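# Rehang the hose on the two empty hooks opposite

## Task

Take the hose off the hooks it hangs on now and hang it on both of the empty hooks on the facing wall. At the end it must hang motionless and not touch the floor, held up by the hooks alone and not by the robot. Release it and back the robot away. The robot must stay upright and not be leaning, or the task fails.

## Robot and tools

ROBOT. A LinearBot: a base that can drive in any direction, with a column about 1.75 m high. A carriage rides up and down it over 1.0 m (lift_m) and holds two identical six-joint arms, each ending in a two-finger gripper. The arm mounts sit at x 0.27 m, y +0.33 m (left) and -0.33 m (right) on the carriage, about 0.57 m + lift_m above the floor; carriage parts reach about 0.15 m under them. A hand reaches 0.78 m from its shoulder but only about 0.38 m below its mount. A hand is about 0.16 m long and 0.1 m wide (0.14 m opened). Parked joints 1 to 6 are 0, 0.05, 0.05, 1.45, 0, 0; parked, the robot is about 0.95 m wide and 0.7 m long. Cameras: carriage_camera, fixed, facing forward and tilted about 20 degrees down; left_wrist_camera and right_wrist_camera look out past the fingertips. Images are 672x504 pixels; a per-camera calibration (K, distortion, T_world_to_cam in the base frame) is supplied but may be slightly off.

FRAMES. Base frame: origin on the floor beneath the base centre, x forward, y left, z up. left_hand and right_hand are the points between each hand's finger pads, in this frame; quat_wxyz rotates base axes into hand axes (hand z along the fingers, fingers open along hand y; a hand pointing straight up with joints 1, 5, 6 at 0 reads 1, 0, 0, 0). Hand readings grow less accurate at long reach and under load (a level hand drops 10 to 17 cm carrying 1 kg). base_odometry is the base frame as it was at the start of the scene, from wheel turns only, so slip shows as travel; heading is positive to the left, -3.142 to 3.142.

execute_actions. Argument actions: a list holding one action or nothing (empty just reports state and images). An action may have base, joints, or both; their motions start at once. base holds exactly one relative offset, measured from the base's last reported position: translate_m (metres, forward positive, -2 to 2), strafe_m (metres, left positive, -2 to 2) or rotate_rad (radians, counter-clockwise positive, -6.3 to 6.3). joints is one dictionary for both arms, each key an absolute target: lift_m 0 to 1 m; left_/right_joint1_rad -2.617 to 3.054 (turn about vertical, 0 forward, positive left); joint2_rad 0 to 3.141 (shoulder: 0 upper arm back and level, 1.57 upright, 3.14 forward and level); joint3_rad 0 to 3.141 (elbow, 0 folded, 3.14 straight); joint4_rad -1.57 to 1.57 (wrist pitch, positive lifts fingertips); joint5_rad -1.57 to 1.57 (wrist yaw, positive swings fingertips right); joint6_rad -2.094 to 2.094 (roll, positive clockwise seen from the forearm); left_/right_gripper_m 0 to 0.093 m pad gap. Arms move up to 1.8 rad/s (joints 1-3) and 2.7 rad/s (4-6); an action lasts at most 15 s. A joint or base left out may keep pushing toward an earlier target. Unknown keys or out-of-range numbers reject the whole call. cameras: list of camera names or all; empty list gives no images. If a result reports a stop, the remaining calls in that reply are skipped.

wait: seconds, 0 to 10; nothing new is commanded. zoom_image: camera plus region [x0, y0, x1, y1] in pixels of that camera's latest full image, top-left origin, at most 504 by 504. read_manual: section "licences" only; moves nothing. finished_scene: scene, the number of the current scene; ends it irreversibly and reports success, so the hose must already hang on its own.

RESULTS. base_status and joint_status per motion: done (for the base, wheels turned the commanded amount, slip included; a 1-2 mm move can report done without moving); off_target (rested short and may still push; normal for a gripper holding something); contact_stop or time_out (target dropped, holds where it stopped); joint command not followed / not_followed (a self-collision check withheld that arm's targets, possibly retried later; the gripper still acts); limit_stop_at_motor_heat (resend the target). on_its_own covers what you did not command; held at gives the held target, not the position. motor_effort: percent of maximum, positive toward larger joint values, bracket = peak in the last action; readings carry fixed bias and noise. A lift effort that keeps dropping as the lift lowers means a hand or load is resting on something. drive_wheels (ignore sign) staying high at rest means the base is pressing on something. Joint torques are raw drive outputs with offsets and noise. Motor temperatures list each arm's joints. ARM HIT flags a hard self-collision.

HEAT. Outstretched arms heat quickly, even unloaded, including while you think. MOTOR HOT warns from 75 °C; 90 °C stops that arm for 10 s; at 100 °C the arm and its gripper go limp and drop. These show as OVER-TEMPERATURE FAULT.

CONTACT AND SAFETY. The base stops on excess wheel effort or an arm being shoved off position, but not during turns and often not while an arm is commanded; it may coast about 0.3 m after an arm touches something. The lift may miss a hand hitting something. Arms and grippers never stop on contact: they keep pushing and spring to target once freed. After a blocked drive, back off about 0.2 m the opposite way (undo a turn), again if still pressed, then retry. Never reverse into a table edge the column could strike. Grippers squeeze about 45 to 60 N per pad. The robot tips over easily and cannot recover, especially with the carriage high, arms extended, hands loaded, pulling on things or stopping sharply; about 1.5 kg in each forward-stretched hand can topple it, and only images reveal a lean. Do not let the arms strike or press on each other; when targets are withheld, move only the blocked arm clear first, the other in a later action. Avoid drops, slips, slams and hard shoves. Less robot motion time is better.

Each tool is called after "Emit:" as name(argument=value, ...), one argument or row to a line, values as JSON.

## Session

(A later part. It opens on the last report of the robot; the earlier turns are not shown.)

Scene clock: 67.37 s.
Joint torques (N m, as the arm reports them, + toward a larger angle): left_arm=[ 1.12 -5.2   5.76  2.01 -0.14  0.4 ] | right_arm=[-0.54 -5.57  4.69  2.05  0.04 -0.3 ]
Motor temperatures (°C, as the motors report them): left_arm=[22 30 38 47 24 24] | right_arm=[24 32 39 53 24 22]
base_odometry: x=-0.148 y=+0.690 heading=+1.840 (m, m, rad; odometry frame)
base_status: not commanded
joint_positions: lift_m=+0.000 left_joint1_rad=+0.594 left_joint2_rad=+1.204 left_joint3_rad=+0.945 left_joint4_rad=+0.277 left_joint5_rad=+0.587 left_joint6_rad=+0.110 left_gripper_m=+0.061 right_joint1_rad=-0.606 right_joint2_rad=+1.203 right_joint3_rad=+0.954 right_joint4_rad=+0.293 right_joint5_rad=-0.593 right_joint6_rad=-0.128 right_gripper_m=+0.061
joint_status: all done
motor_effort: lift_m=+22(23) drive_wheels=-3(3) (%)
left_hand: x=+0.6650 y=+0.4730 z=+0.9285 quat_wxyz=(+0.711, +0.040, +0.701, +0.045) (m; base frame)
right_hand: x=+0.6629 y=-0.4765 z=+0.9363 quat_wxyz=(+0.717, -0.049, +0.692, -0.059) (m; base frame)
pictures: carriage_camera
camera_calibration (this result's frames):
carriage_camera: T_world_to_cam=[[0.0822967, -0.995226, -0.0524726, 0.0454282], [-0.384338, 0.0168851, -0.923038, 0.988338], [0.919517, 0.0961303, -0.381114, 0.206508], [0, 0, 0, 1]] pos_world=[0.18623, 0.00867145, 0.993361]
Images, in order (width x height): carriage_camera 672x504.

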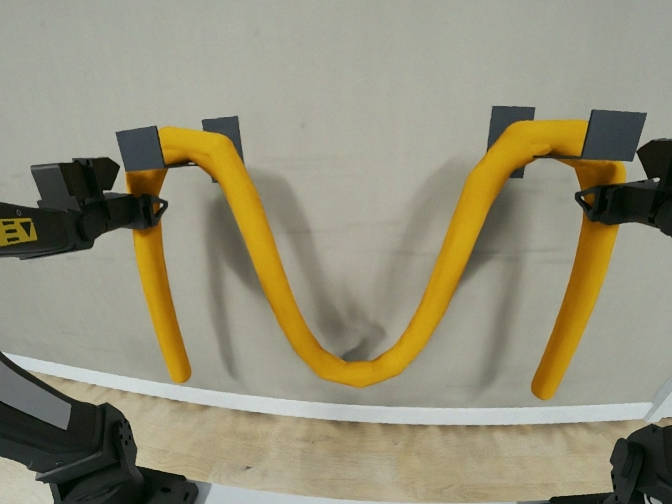

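Emit:
execute_actions(
  actions=[
    {"joints":{"left_gripper_m":0.093,"right_gripper_m":0.093,"left_joint6_rad":0,"right_joint6_rad":0}},
  ],
  cameras=[],
)

Emit:
execute_actions(
  actions=[
    {"base":{"translate_m":-0.5}},
  ],
  cameras=["carriage_camera"],
)

Emit:
wait(
  seconds=10,
)

Emit:
wait(
  seconds=8,
)

Scene clock: 71.33 s.
Joint torques (N m, as the arm reports them, + toward a larger angle): left_arm=[ 0.88 -4.95  5.77  1.96 -0.16  0.09] | right_arm=[-0.56 -5.61  5.62  2.07  0.08 -0.03]
Motor temperatures (°C, as the motors report them): left_arm=[22 29 37 45 24 24] | right_arm=[24 32 39 51 24 22]
base_odometry: x=-0.148 y=+0.690 heading=+1.840 (m, m, rad; odometry frame)
base_status: not commanded
joint_positions: lift_m=+0.000 left_joint1_rad=+0.594 left_joint2_rad=+1.204 left_joint3_rad=+0.945 left_joint4_rad=+0.277 left_joint5_rad=+0.591 left_joint6_rad=-0.004 left_gripper_m=+0.093 right_joint1_rad=-0.606 right_joint2_rad=+1.203 right_joint3_rad=+0.939 right_joint4_rad=+0.290 right_joint5_rad=-0.597 right_joint6_rad=-0.004 right_gripper_m=+0.093
joint_status: all done
motor_effort: lift_m=+21(20) drive_wheels=-3(3) (%)
left_hand: x=+0.6650 y=+0.4723 z=+0.9286 quat_wxyz=(+0.713, +0.002, +0.702, +0.003) (m; base frame)
right_hand: x=+0.6630 y=-0.4758 z=+0.9288 quat_wxyz=(+0.715, -0.004, +0.699, -0.010) (m; base frame)
pictures: none
No camera images: the call's "cameras" was empty. Leave "cameras" out to get every camera's image.

Scene clock: 74.53 s.
Joint torques (N m, as the arm reports them, + toward a larger angle): left_arm=[ 0.69 -5.27  6.03  1.96 -0.04  0.05] | right_arm=[-0.45 -5.65  5.58  2.14  0.05 -0.01]
Motor temperatures (°C, as the motors report them): left_arm=[22 29 37 44 24 24] | right_arm=[24 31 38 50 24 22]
base_odometry: x=-0.015 y=+0.208 heading=+1.840 (m, m, rad; odometry frame)
base_status: done
joint_positions: lift_m=+0.000 left_joint1_rad=+0.594 left_joint2_rad=+1.204 left_joint3_rad=+0.941 left_joint4_rad=+0.279 left_joint5_rad=+0.580 left_joint6_rad=-0.003 left_gripper_m=+0.093 right_joint1_rad=-0.606 right_joint2_rad=+1.203 right_joint3_rad=+0.939 right_joint4_rad=+0.286 right_joint5_rad=-0.597 right_joint6_rad=-0.004 right_gripper_m=+0.093
joint_status: not commanded
motor_effort: lift_m=+21(19) drive_wheels=-1(9) (%)
left_hand: x=+0.6650 y=+0.4743 z=+0.9268 quat_wxyz=(+0.712, -0.003, +0.702, +0.007) (m; base frame)
right_hand: x=+0.6630 y=-0.4758 z=+0.9280 quat_wxyz=(+0.714, -0.003, +0.700, -0.009) (m; base frame)
pictures: carriage_camera
camera_calibration (this result's frames):
carriage_camera: T_world_to_cam=[[0.0822967, -0.995226, -0.0524726, 0.0454282], [-0.384338, 0.0168851, -0.923038, 0.988338], [0.919517, 0.0961303, -0.381114, 0.206508], [0, 0, 0, 1]] pos_world=[0.18623, 0.00867145, 0.99336]
Images, in order (width x height): carriage_camera 672x504.

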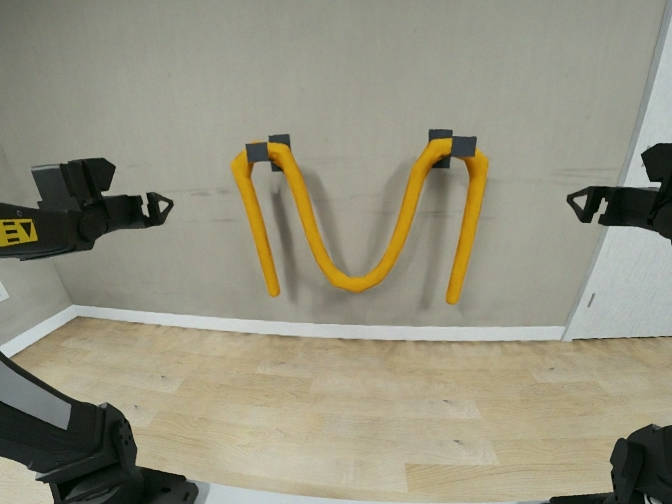

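Scene clock: 84.53 s.
Joint torques (N m, as the arm reports them, + toward a larger angle): left_arm=[ 0.8  -5.06  6.02  1.98  0.    0.04] | right_arm=[-0.56 -5.63  5.58  2.15  0.05  0.01]
Motor temperatures (°C, as the motors report them): left_arm=[22 29 36 42 24 24] | right_arm=[24 31 38 48 24 22]
base_odometry: x=-0.015 y=+0.208 heading=+1.840 (m, m, rad; odometry frame)
base_status: done
joint_positions: lift_m=+0.000 left_joint1_rad=+0.594 left_joint2_rad=+1.204 left_joint3_rad=+0.941 left_joint4_rad=+0.279 left_joint5_rad=+0.580 left_joint6_rad=-0.003 left_gripper_m=+0.093 right_joint1_rad=-0.606 right_joint2_rad=+1.203 right_joint3_rad=+0.939 right_joint4_rad=+0.286 right_joint5_rad=-0.597 right_joint6_rad=-0.004 right_gripper_m=+0.093
joint_status: not commanded
motor_effort: lift_m=+22(19) drive_wheels=-1(9) (%)
left_hand: x=+0.6650 y=+0.4743 z=+0.9268 quat_wxyz=(+0.712, -0.003, +0.702, +0.007) (m; base frame)
right_hand: x=+0.6630 y=-0.4758 z=+0.9280 quat_wxyz=(+0.714, -0.003, +0.700, -0.009) (m; base frame)
wait: 10.00 s; at rest by 0.27 s
pictures: carriage_camera, left_wrist_camera, right_wrist_camera
camera_calibration (this result's frames):
carriage_camera: T_world_to_cam=[[0.0822967, -0.995226, -0.0524726, 0.0454282], [-0.384338, 0.0168851, -0.923038, 0.988338], [0.919517, 0.0961303, -0.381114, 0.206508], [0, 0, 0, 1]] pos_world=[0.18623, 0.00867145, 0.99336]
left_wrist_camera: T_world_to_cam=[[-0.0315571, -0.997424, -0.0644225, 0.552449], [-0.626298, 0.0699645, -0.776438, 1.10175], [0.778945, 0.0158455, -0.626892, 0.183767], [0, 0, 0, 1]] pos_world=[0.564312, 0.47103, 1.00623]
right_wrist_camera: T_world_to_cam=[[-0.00896231, -0.999208, -0.0387747, -0.429554], [-0.553601, 0.0372496, -0.831949, 1.15663], [0.832734, 0.0140095, -0.553496, 0.097469], [0, 0, 0, 1]] pos_world=[0.555298, -0.473663, 0.999553]
Images, in order (width x height): carriage_camera 672x504, left_wrist_camera 672x504, right_wrist_camera 672x504.

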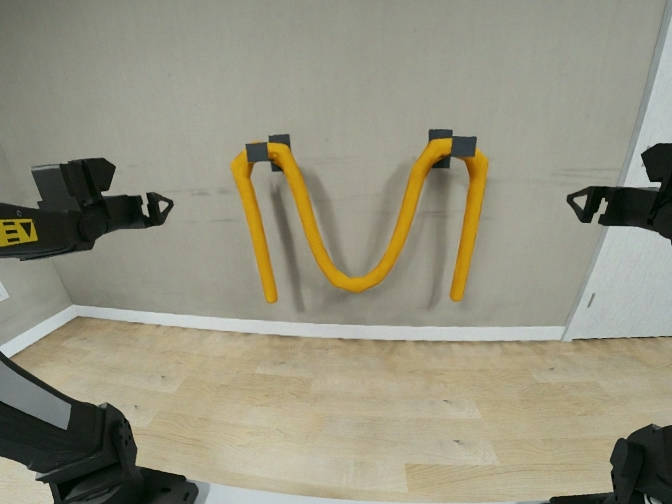

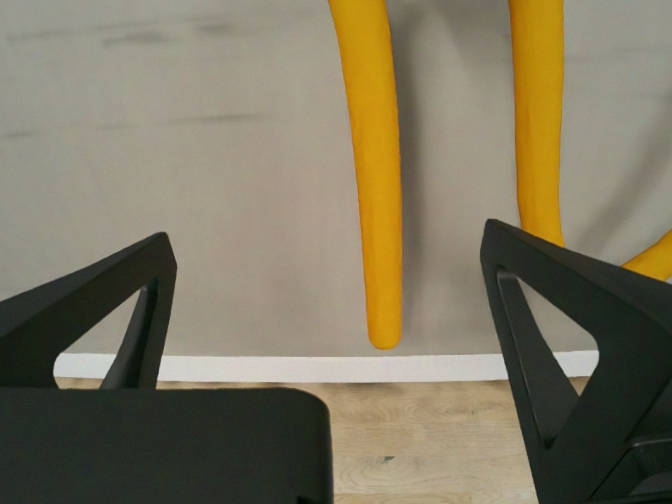

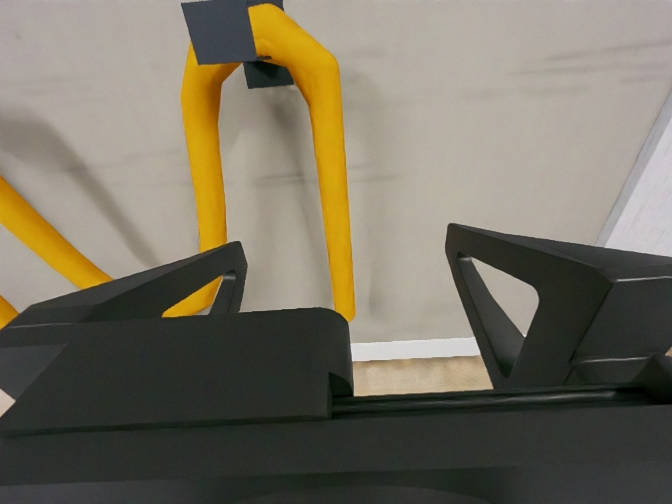

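Scene clock: 92.53 s.
Joint torques (N m, as the arm reports them, + toward a larger angle): left_arm=[ 0.67 -5.01  6.3   1.98 -0.05  0.02] | right_arm=[-0.66 -5.65  5.61  2.17  0.06  0.01]
Motor temperatures (°C, as the motors report them): left_arm=[22 29 36 42 24 24] | right_arm=[24 31 37 47 24 22]
base_odometry: x=-0.015 y=+0.208 heading=+1.840 (m, m, rad; odometry frame)
base_status: done
joint_positions: lift_m=+0.000 left_joint1_rad=+0.594 left_joint2_rad=+1.204 left_joint3_rad=+0.941 left_joint4_rad=+0.279 left_joint5_rad=+0.580 left_joint6_rad=-0.003 left_gripper_m=+0.093 right_joint1_rad=-0.606 right_joint2_rad=+1.203 right_joint3_rad=+0.939 right_joint4_rad=+0.286 right_joint5_rad=-0.597 right_joint6_rad=-0.004 right_gripper_m=+0.093
joint_status: not commanded
motor_effort: lift_m=+22(19) drive_wheels=-1(9) (%)
left_hand: x=+0.6650 y=+0.4743 z=+0.9268 quat_wxyz=(+0.712, -0.003, +0.702, +0.007) (m; base frame)
right_hand: x=+0.6630 y=-0.4758 z=+0.9280 quat_wxyz=(+0.714, -0.003, +0.700, -0.009) (m; base frame)
wait: 8.00 s; at rest by 0.27 s
pictures: carriage_camera, left_wrist_camera, right_wrist_camera
camera_calibration (this result's frames):
carriage_camera: T_world_to_cam=[[0.0822967, -0.995226, -0.0524726, 0.0454282], [-0.384338, 0.0168851, -0.923038, 0.988338], [0.919517, 0.0961303, -0.381114, 0.206508], [0, 0, 0, 1]] pos_world=[0.18623, 0.00867145, 0.99336]
left_wrist_camera: T_world_to_cam=[[-0.0315571, -0.997424, -0.0644225, 0.552449], [-0.626298, 0.0699645, -0.776438, 1.10175], [0.778945, 0.0158455, -0.626892, 0.183767], [0, 0, 0, 1]] pos_world=[0.564312, 0.47103, 1.00623]
right_wrist_camera: T_world_to_cam=[[-0.00896231, -0.999208, -0.0387747, -0.429554], [-0.553601, 0.0372496, -0.831949, 1.15663], [0.832734, 0.0140095, -0.553496, 0.097469], [0, 0, 0, 1]] pos_world=[0.555298, -0.473663, 0.999553]
Images, in order (width x height): carriage_camera 672x504, left_wrist_camera 672x504, right_wrist_camera 672x504.

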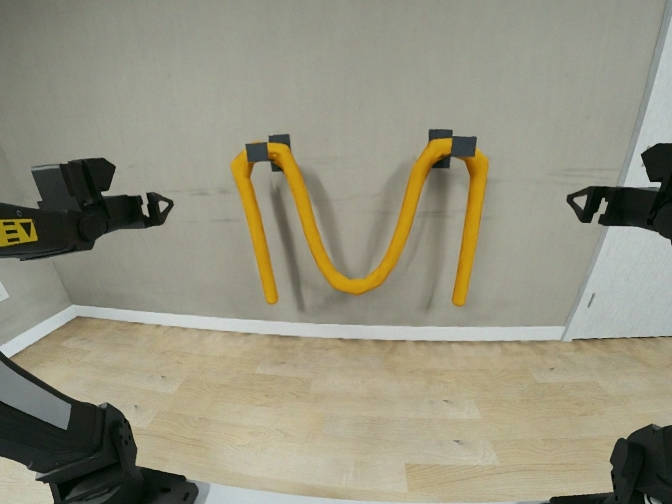

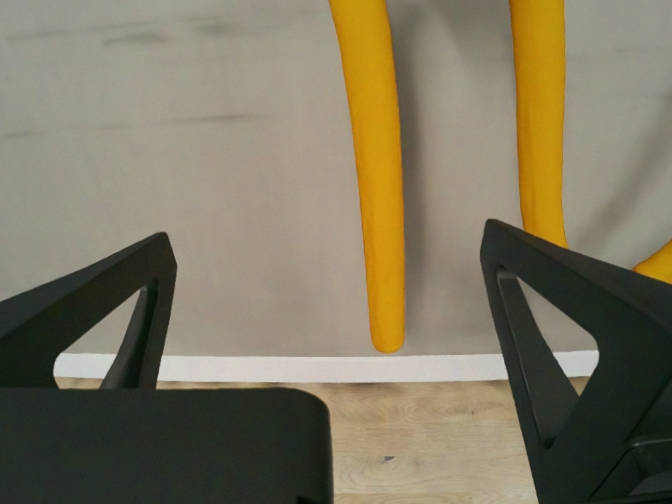

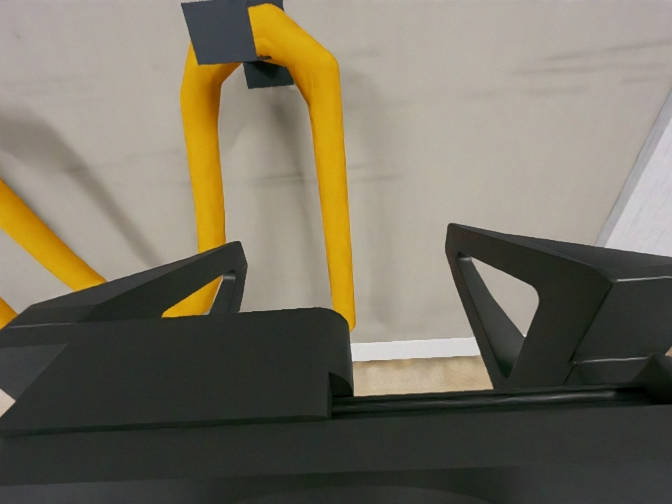

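Still swaying; wait more.

Emit:
wait(
  seconds=10,
)

Emit:
wait(
  seconds=10,
)

Emit:
wait(
  seconds=10,
)

Scene clock: 104.80 s.
Joint torques (N m, as the arm reports them, + toward a larger angle): left_arm=[ 0.8  -5.09  6.16  1.95 -0.08  0.05] | right_arm=[-0.46 -5.66  5.57  2.15  0.05 -0.01]
Motor temperatures (°C, as the motors report them): left_arm=[22 29 35 41 24 24] | right_arm=[24 31 37 46 24 22]
base_odometry: x=-0.015 y=+0.208 heading=+1.840 (m, m, rad; odometry frame)
base_status: done
joint_positions: lift_m=+0.000 left_joint1_rad=+0.594 left_joint2_rad=+1.204 left_joint3_rad=+0.941 left_joint4_rad=+0.279 left_joint5_rad=+0.580 left_joint6_rad=-0.003 left_gripper_m=+0.093 right_joint1_rad=-0.606 right_joint2_rad=+1.203 right_joint3_rad=+0.939 right_joint4_rad=+0.286 right_joint5_rad=-0.597 right_joint6_rad=-0.004 right_gripper_m=+0.093
joint_status: not commanded
motor_effort: lift_m=+21(19) drive_wheels=-1(9) (%)
left_hand: x=+0.6650 y=+0.4743 z=+0.9268 quat_wxyz=(+0.712, -0.003, +0.702, +0.007) (m; base frame)
right_hand: x=+0.6630 y=-0.4758 z=+0.9280 quat_wxyz=(+0.714, -0.003, +0.700, -0.009) (m; base frame)
wait: 10.00 s; at rest from the start
pictures: carriage_camera, left_wrist_camera, right_wrist_camera
camera_calibration (this result's frames):
carriage_camera: T_world_to_cam=[[0.0822967, -0.995226, -0.0524726, 0.0454282], [-0.384338, 0.0168851, -0.923038, 0.988338], [0.919517, 0.0961303, -0.381114, 0.206508], [0, 0, 0, 1]] pos_world=[0.18623, 0.00867145, 0.99336]
left_wrist_camera: T_world_to_cam=[[-0.0315571, -0.997424, -0.0644225, 0.552449], [-0.626298, 0.0699645, -0.776438, 1.10175], [0.778945, 0.0158455, -0.626892, 0.183767], [0, 0, 0, 1]] pos_world=[0.564312, 0.47103, 1.00623]
right_wrist_camera: T_world_to_cam=[[-0.00896231, -0.999208, -0.0387747, -0.429554], [-0.553601, 0.0372496, -0.831949, 1.15663], [0.832734, 0.0140095, -0.553496, 0.097469], [0, 0, 0, 1]] pos_world=[0.555298, -0.473663, 0.999553]
Images, in order (width x height): carriage_camera 672x504, left_wrist_camera 672x504, right_wrist_camera 672x504.

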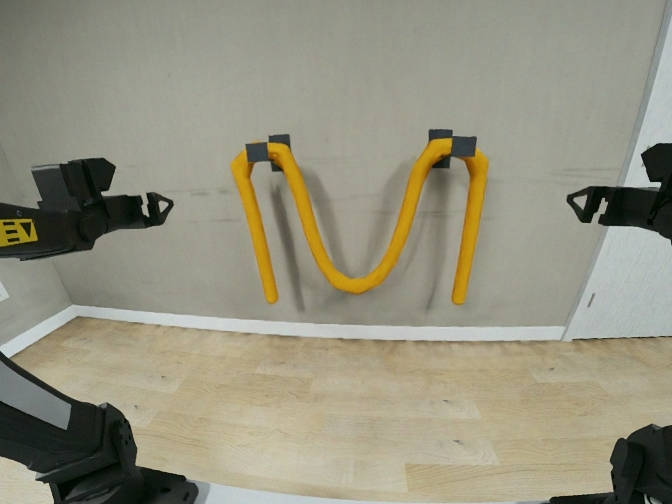

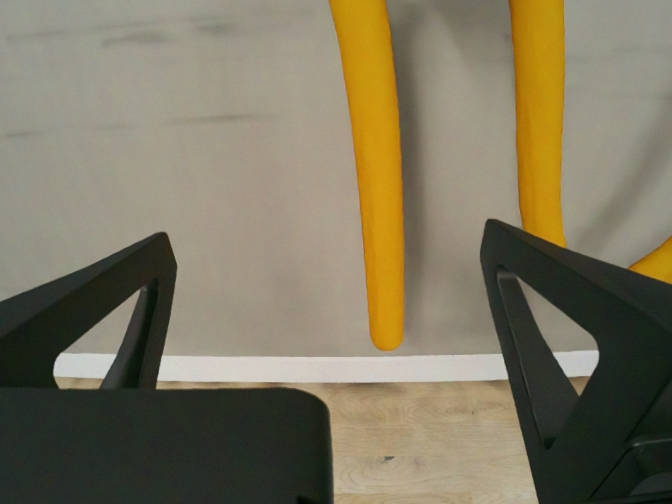

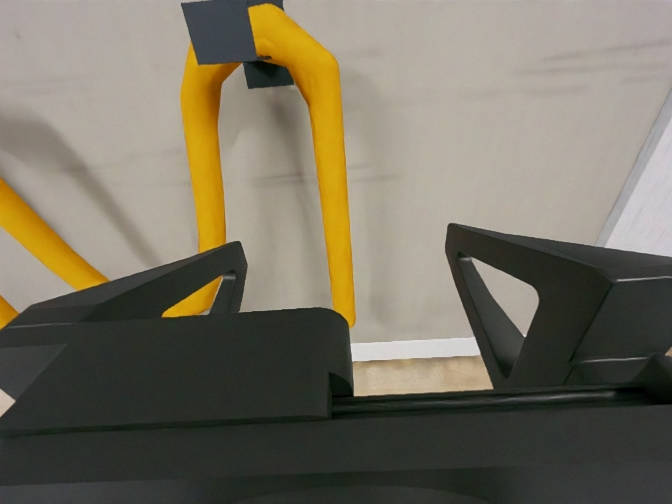

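Scene clock: 114.80 s.
Joint torques (N m, as the arm reports them, + toward a larger angle): left_arm=[ 0.91 -5.16  5.87  1.93 -0.04  0.04] | right_arm=[-0.62 -5.62  5.63  2.18  0.06 -0.02]
Motor temperatures (°C, as the motors report them): left_arm=[22 29 35 41 24 24] | right_arm=[24 31 37 46 24 22]
base_odometry: x=-0.015 y=+0.208 heading=+1.840 (m, m, rad; odometry frame)
base_status: done
joint_positions: lift_m=+0.000 left_joint1_rad=+0.594 left_joint2_rad=+1.204 left_joint3_rad=+0.941 left_joint4_rad=+0.279 left_joint5_rad=+0.580 left_joint6_rad=-0.003 left_gripper_m=+0.093 right_joint1_rad=-0.606 right_joint2_rad=+1.203 right_joint3_rad=+0.939 right_joint4_rad=+0.286 right_joint5_rad=-0.597 right_joint6_rad=-0.004 right_gripper_m=+0.093
joint_status: not commanded
motor_effort: lift_m=+20(19) drive_wheels=-1(9) (%)
left_hand: x=+0.6650 y=+0.4743 z=+0.9268 quat_wxyz=(+0.712, -0.003, +0.702, +0.007) (m; base frame)
right_hand: x=+0.6630 y=-0.4758 z=+0.9280 quat_wxyz=(+0.714, -0.003, +0.700, -0.009) (m; base frame)
wait: 10.00 s; at rest by 0.27 s
pictures: carriage_camera, left_wrist_camera, right_wrist_camera
camera_calibration (this result's frames):
carriage_camera: T_world_to_cam=[[0.0822967, -0.995226, -0.0524726, 0.0454282], [-0.384338, 0.0168851, -0.923038, 0.988338], [0.919517, 0.0961303, -0.381114, 0.206508], [0, 0, 0, 1]] pos_world=[0.18623, 0.00867145, 0.99336]
left_wrist_camera: T_world_to_cam=[[-0.0315571, -0.997424, -0.0644225, 0.552449], [-0.626298, 0.0699645, -0.776438, 1.10175], [0.778945, 0.0158455, -0.626892, 0.183767], [0, 0, 0, 1]] pos_world=[0.564312, 0.47103, 1.00623]
right_wrist_camera: T_world_to_cam=[[-0.00896231, -0.999208, -0.0387747, -0.429554], [-0.553601, 0.0372496, -0.831949, 1.15663], [0.832734, 0.0140095, -0.553496, 0.097469], [0, 0, 0, 1]] pos_world=[0.555298, -0.473663, 0.999553]
Images, in order (width x height): carriage_camera 672x504, left_wrist_camera 672x504, right_wrist_camera 672x504.

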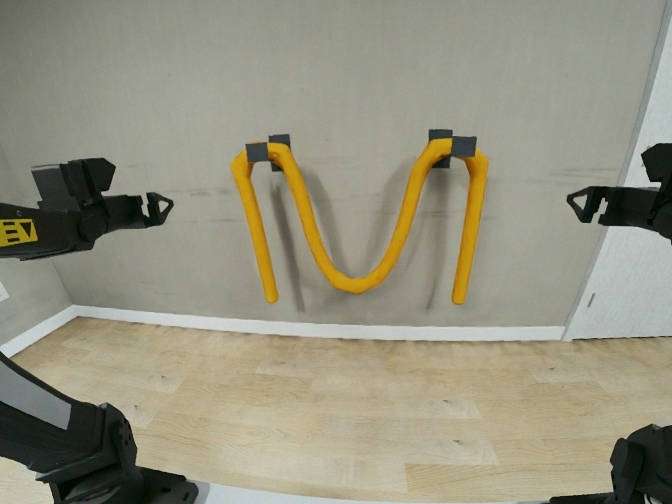

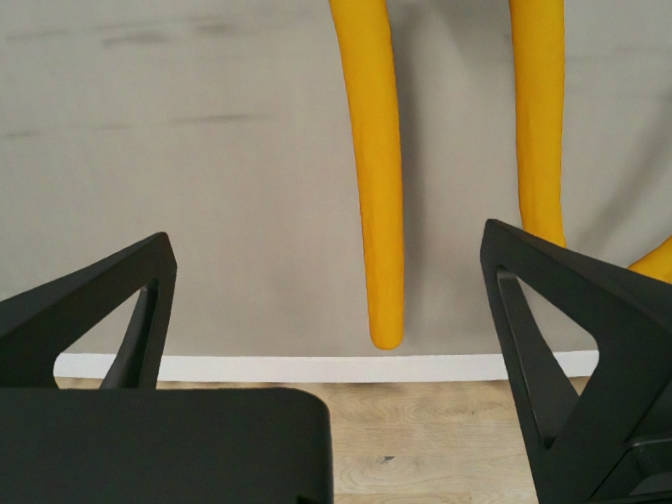

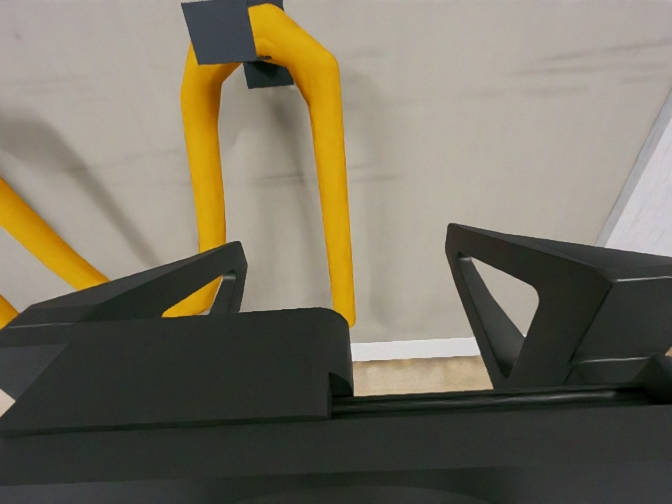

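Scene clock: 124.80 s.
Joint torques (N m, as the arm reports them, + toward a larger angle): left_arm=[ 0.7  -5.11  6.16  1.99 -0.04  0.08] | right_arm=[-0.49 -5.62  5.52  2.15  0.08 -0.04]
Motor temperatures (°C, as the motors report them): left_arm=[22 29 35 41 24 24] | right_arm=[24 31 37 46 24 22]
base_odometry: x=-0.015 y=+0.208 heading=+1.840 (m, m, rad; odometry frame)
base_status: done
joint_positions: lift_m=+0.000 left_joint1_rad=+0.594 left_joint2_rad=+1.204 left_joint3_rad=+0.941 left_joint4_rad=+0.279 left_joint5_rad=+0.580 left_joint6_rad=-0.003 left_gripper_m=+0.093 right_joint1_rad=-0.606 right_joint2_rad=+1.203 right_joint3_rad=+0.939 right_joint4_rad=+0.286 right_joint5_rad=-0.597 right_joint6_rad=-0.004 right_gripper_m=+0.093
joint_status: not commanded
motor_effort: lift_m=+22(19) drive_wheels=-1(9) (%)
left_hand: x=+0.6650 y=+0.4743 z=+0.9268 quat_wxyz=(+0.712, -0.003, +0.702, +0.007) (m; base frame)
right_hand: x=+0.6630 y=-0.4758 z=+0.9280 quat_wxyz=(+0.714, -0.003, +0.700, -0.009) (m; base frame)
wait: 10.00 s; at rest by 0.27 s
pictures: carriage_camera, left_wrist_camera, right_wrist_camera
camera_calibration (this result's frames):
carriage_camera: T_world_to_cam=[[0.0822967, -0.995226, -0.0524726, 0.0454282], [-0.384338, 0.0168851, -0.923038, 0.988338], [0.919517, 0.0961303, -0.381114, 0.206508], [0, 0, 0, 1]] pos_world=[0.18623, 0.00867145, 0.99336]
left_wrist_camera: T_world_to_cam=[[-0.0315571, -0.997424, -0.0644225, 0.552449], [-0.626298, 0.0699645, -0.776438, 1.10175], [0.778945, 0.0158455, -0.626892, 0.183767], [0, 0, 0, 1]] pos_world=[0.564312, 0.47103, 1.00623]
right_wrist_camera: T_world_to_cam=[[-0.00896231, -0.999208, -0.0387747, -0.429554], [-0.553601, 0.0372496, -0.831949, 1.15663], [0.832734, 0.0140095, -0.553496, 0.097469], [0, 0, 0, 1]] pos_world=[0.555298, -0.473663, 0.999553]
Images, in order (width x height): carriage_camera 672x504, left_wrist_camera 672x504, right_wrist_camera 672x504.

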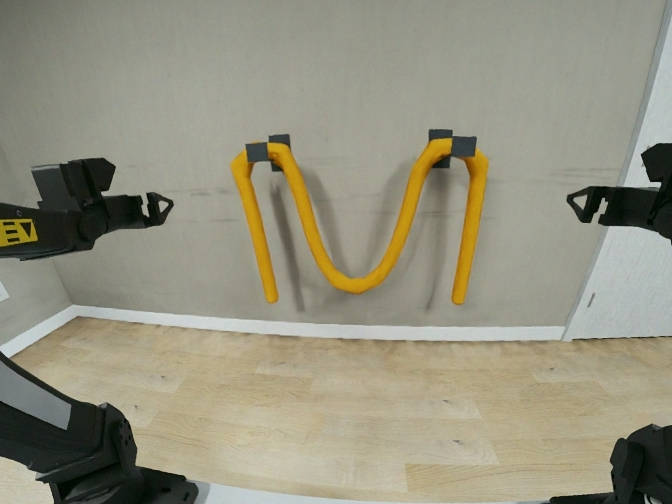

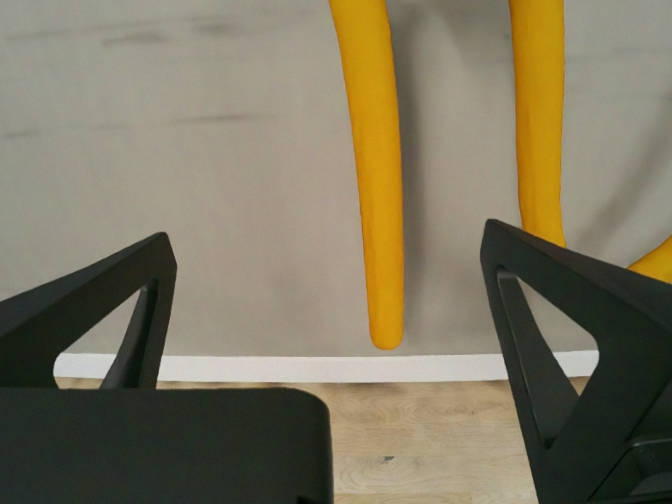

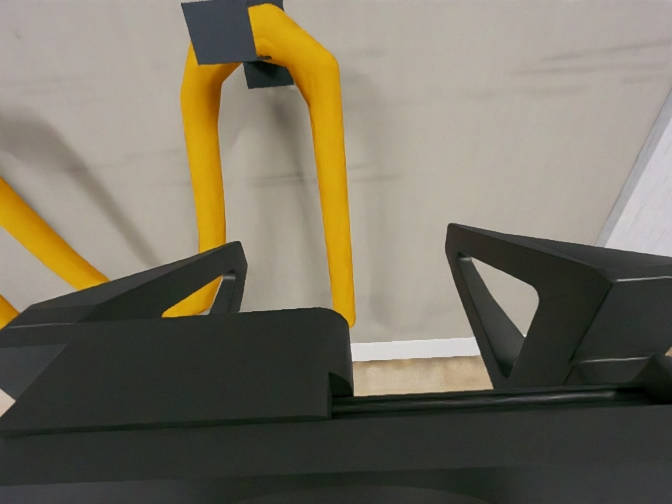

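Emit:
finished_scene(
  scene=2,
)

The scene is finished: the task was done.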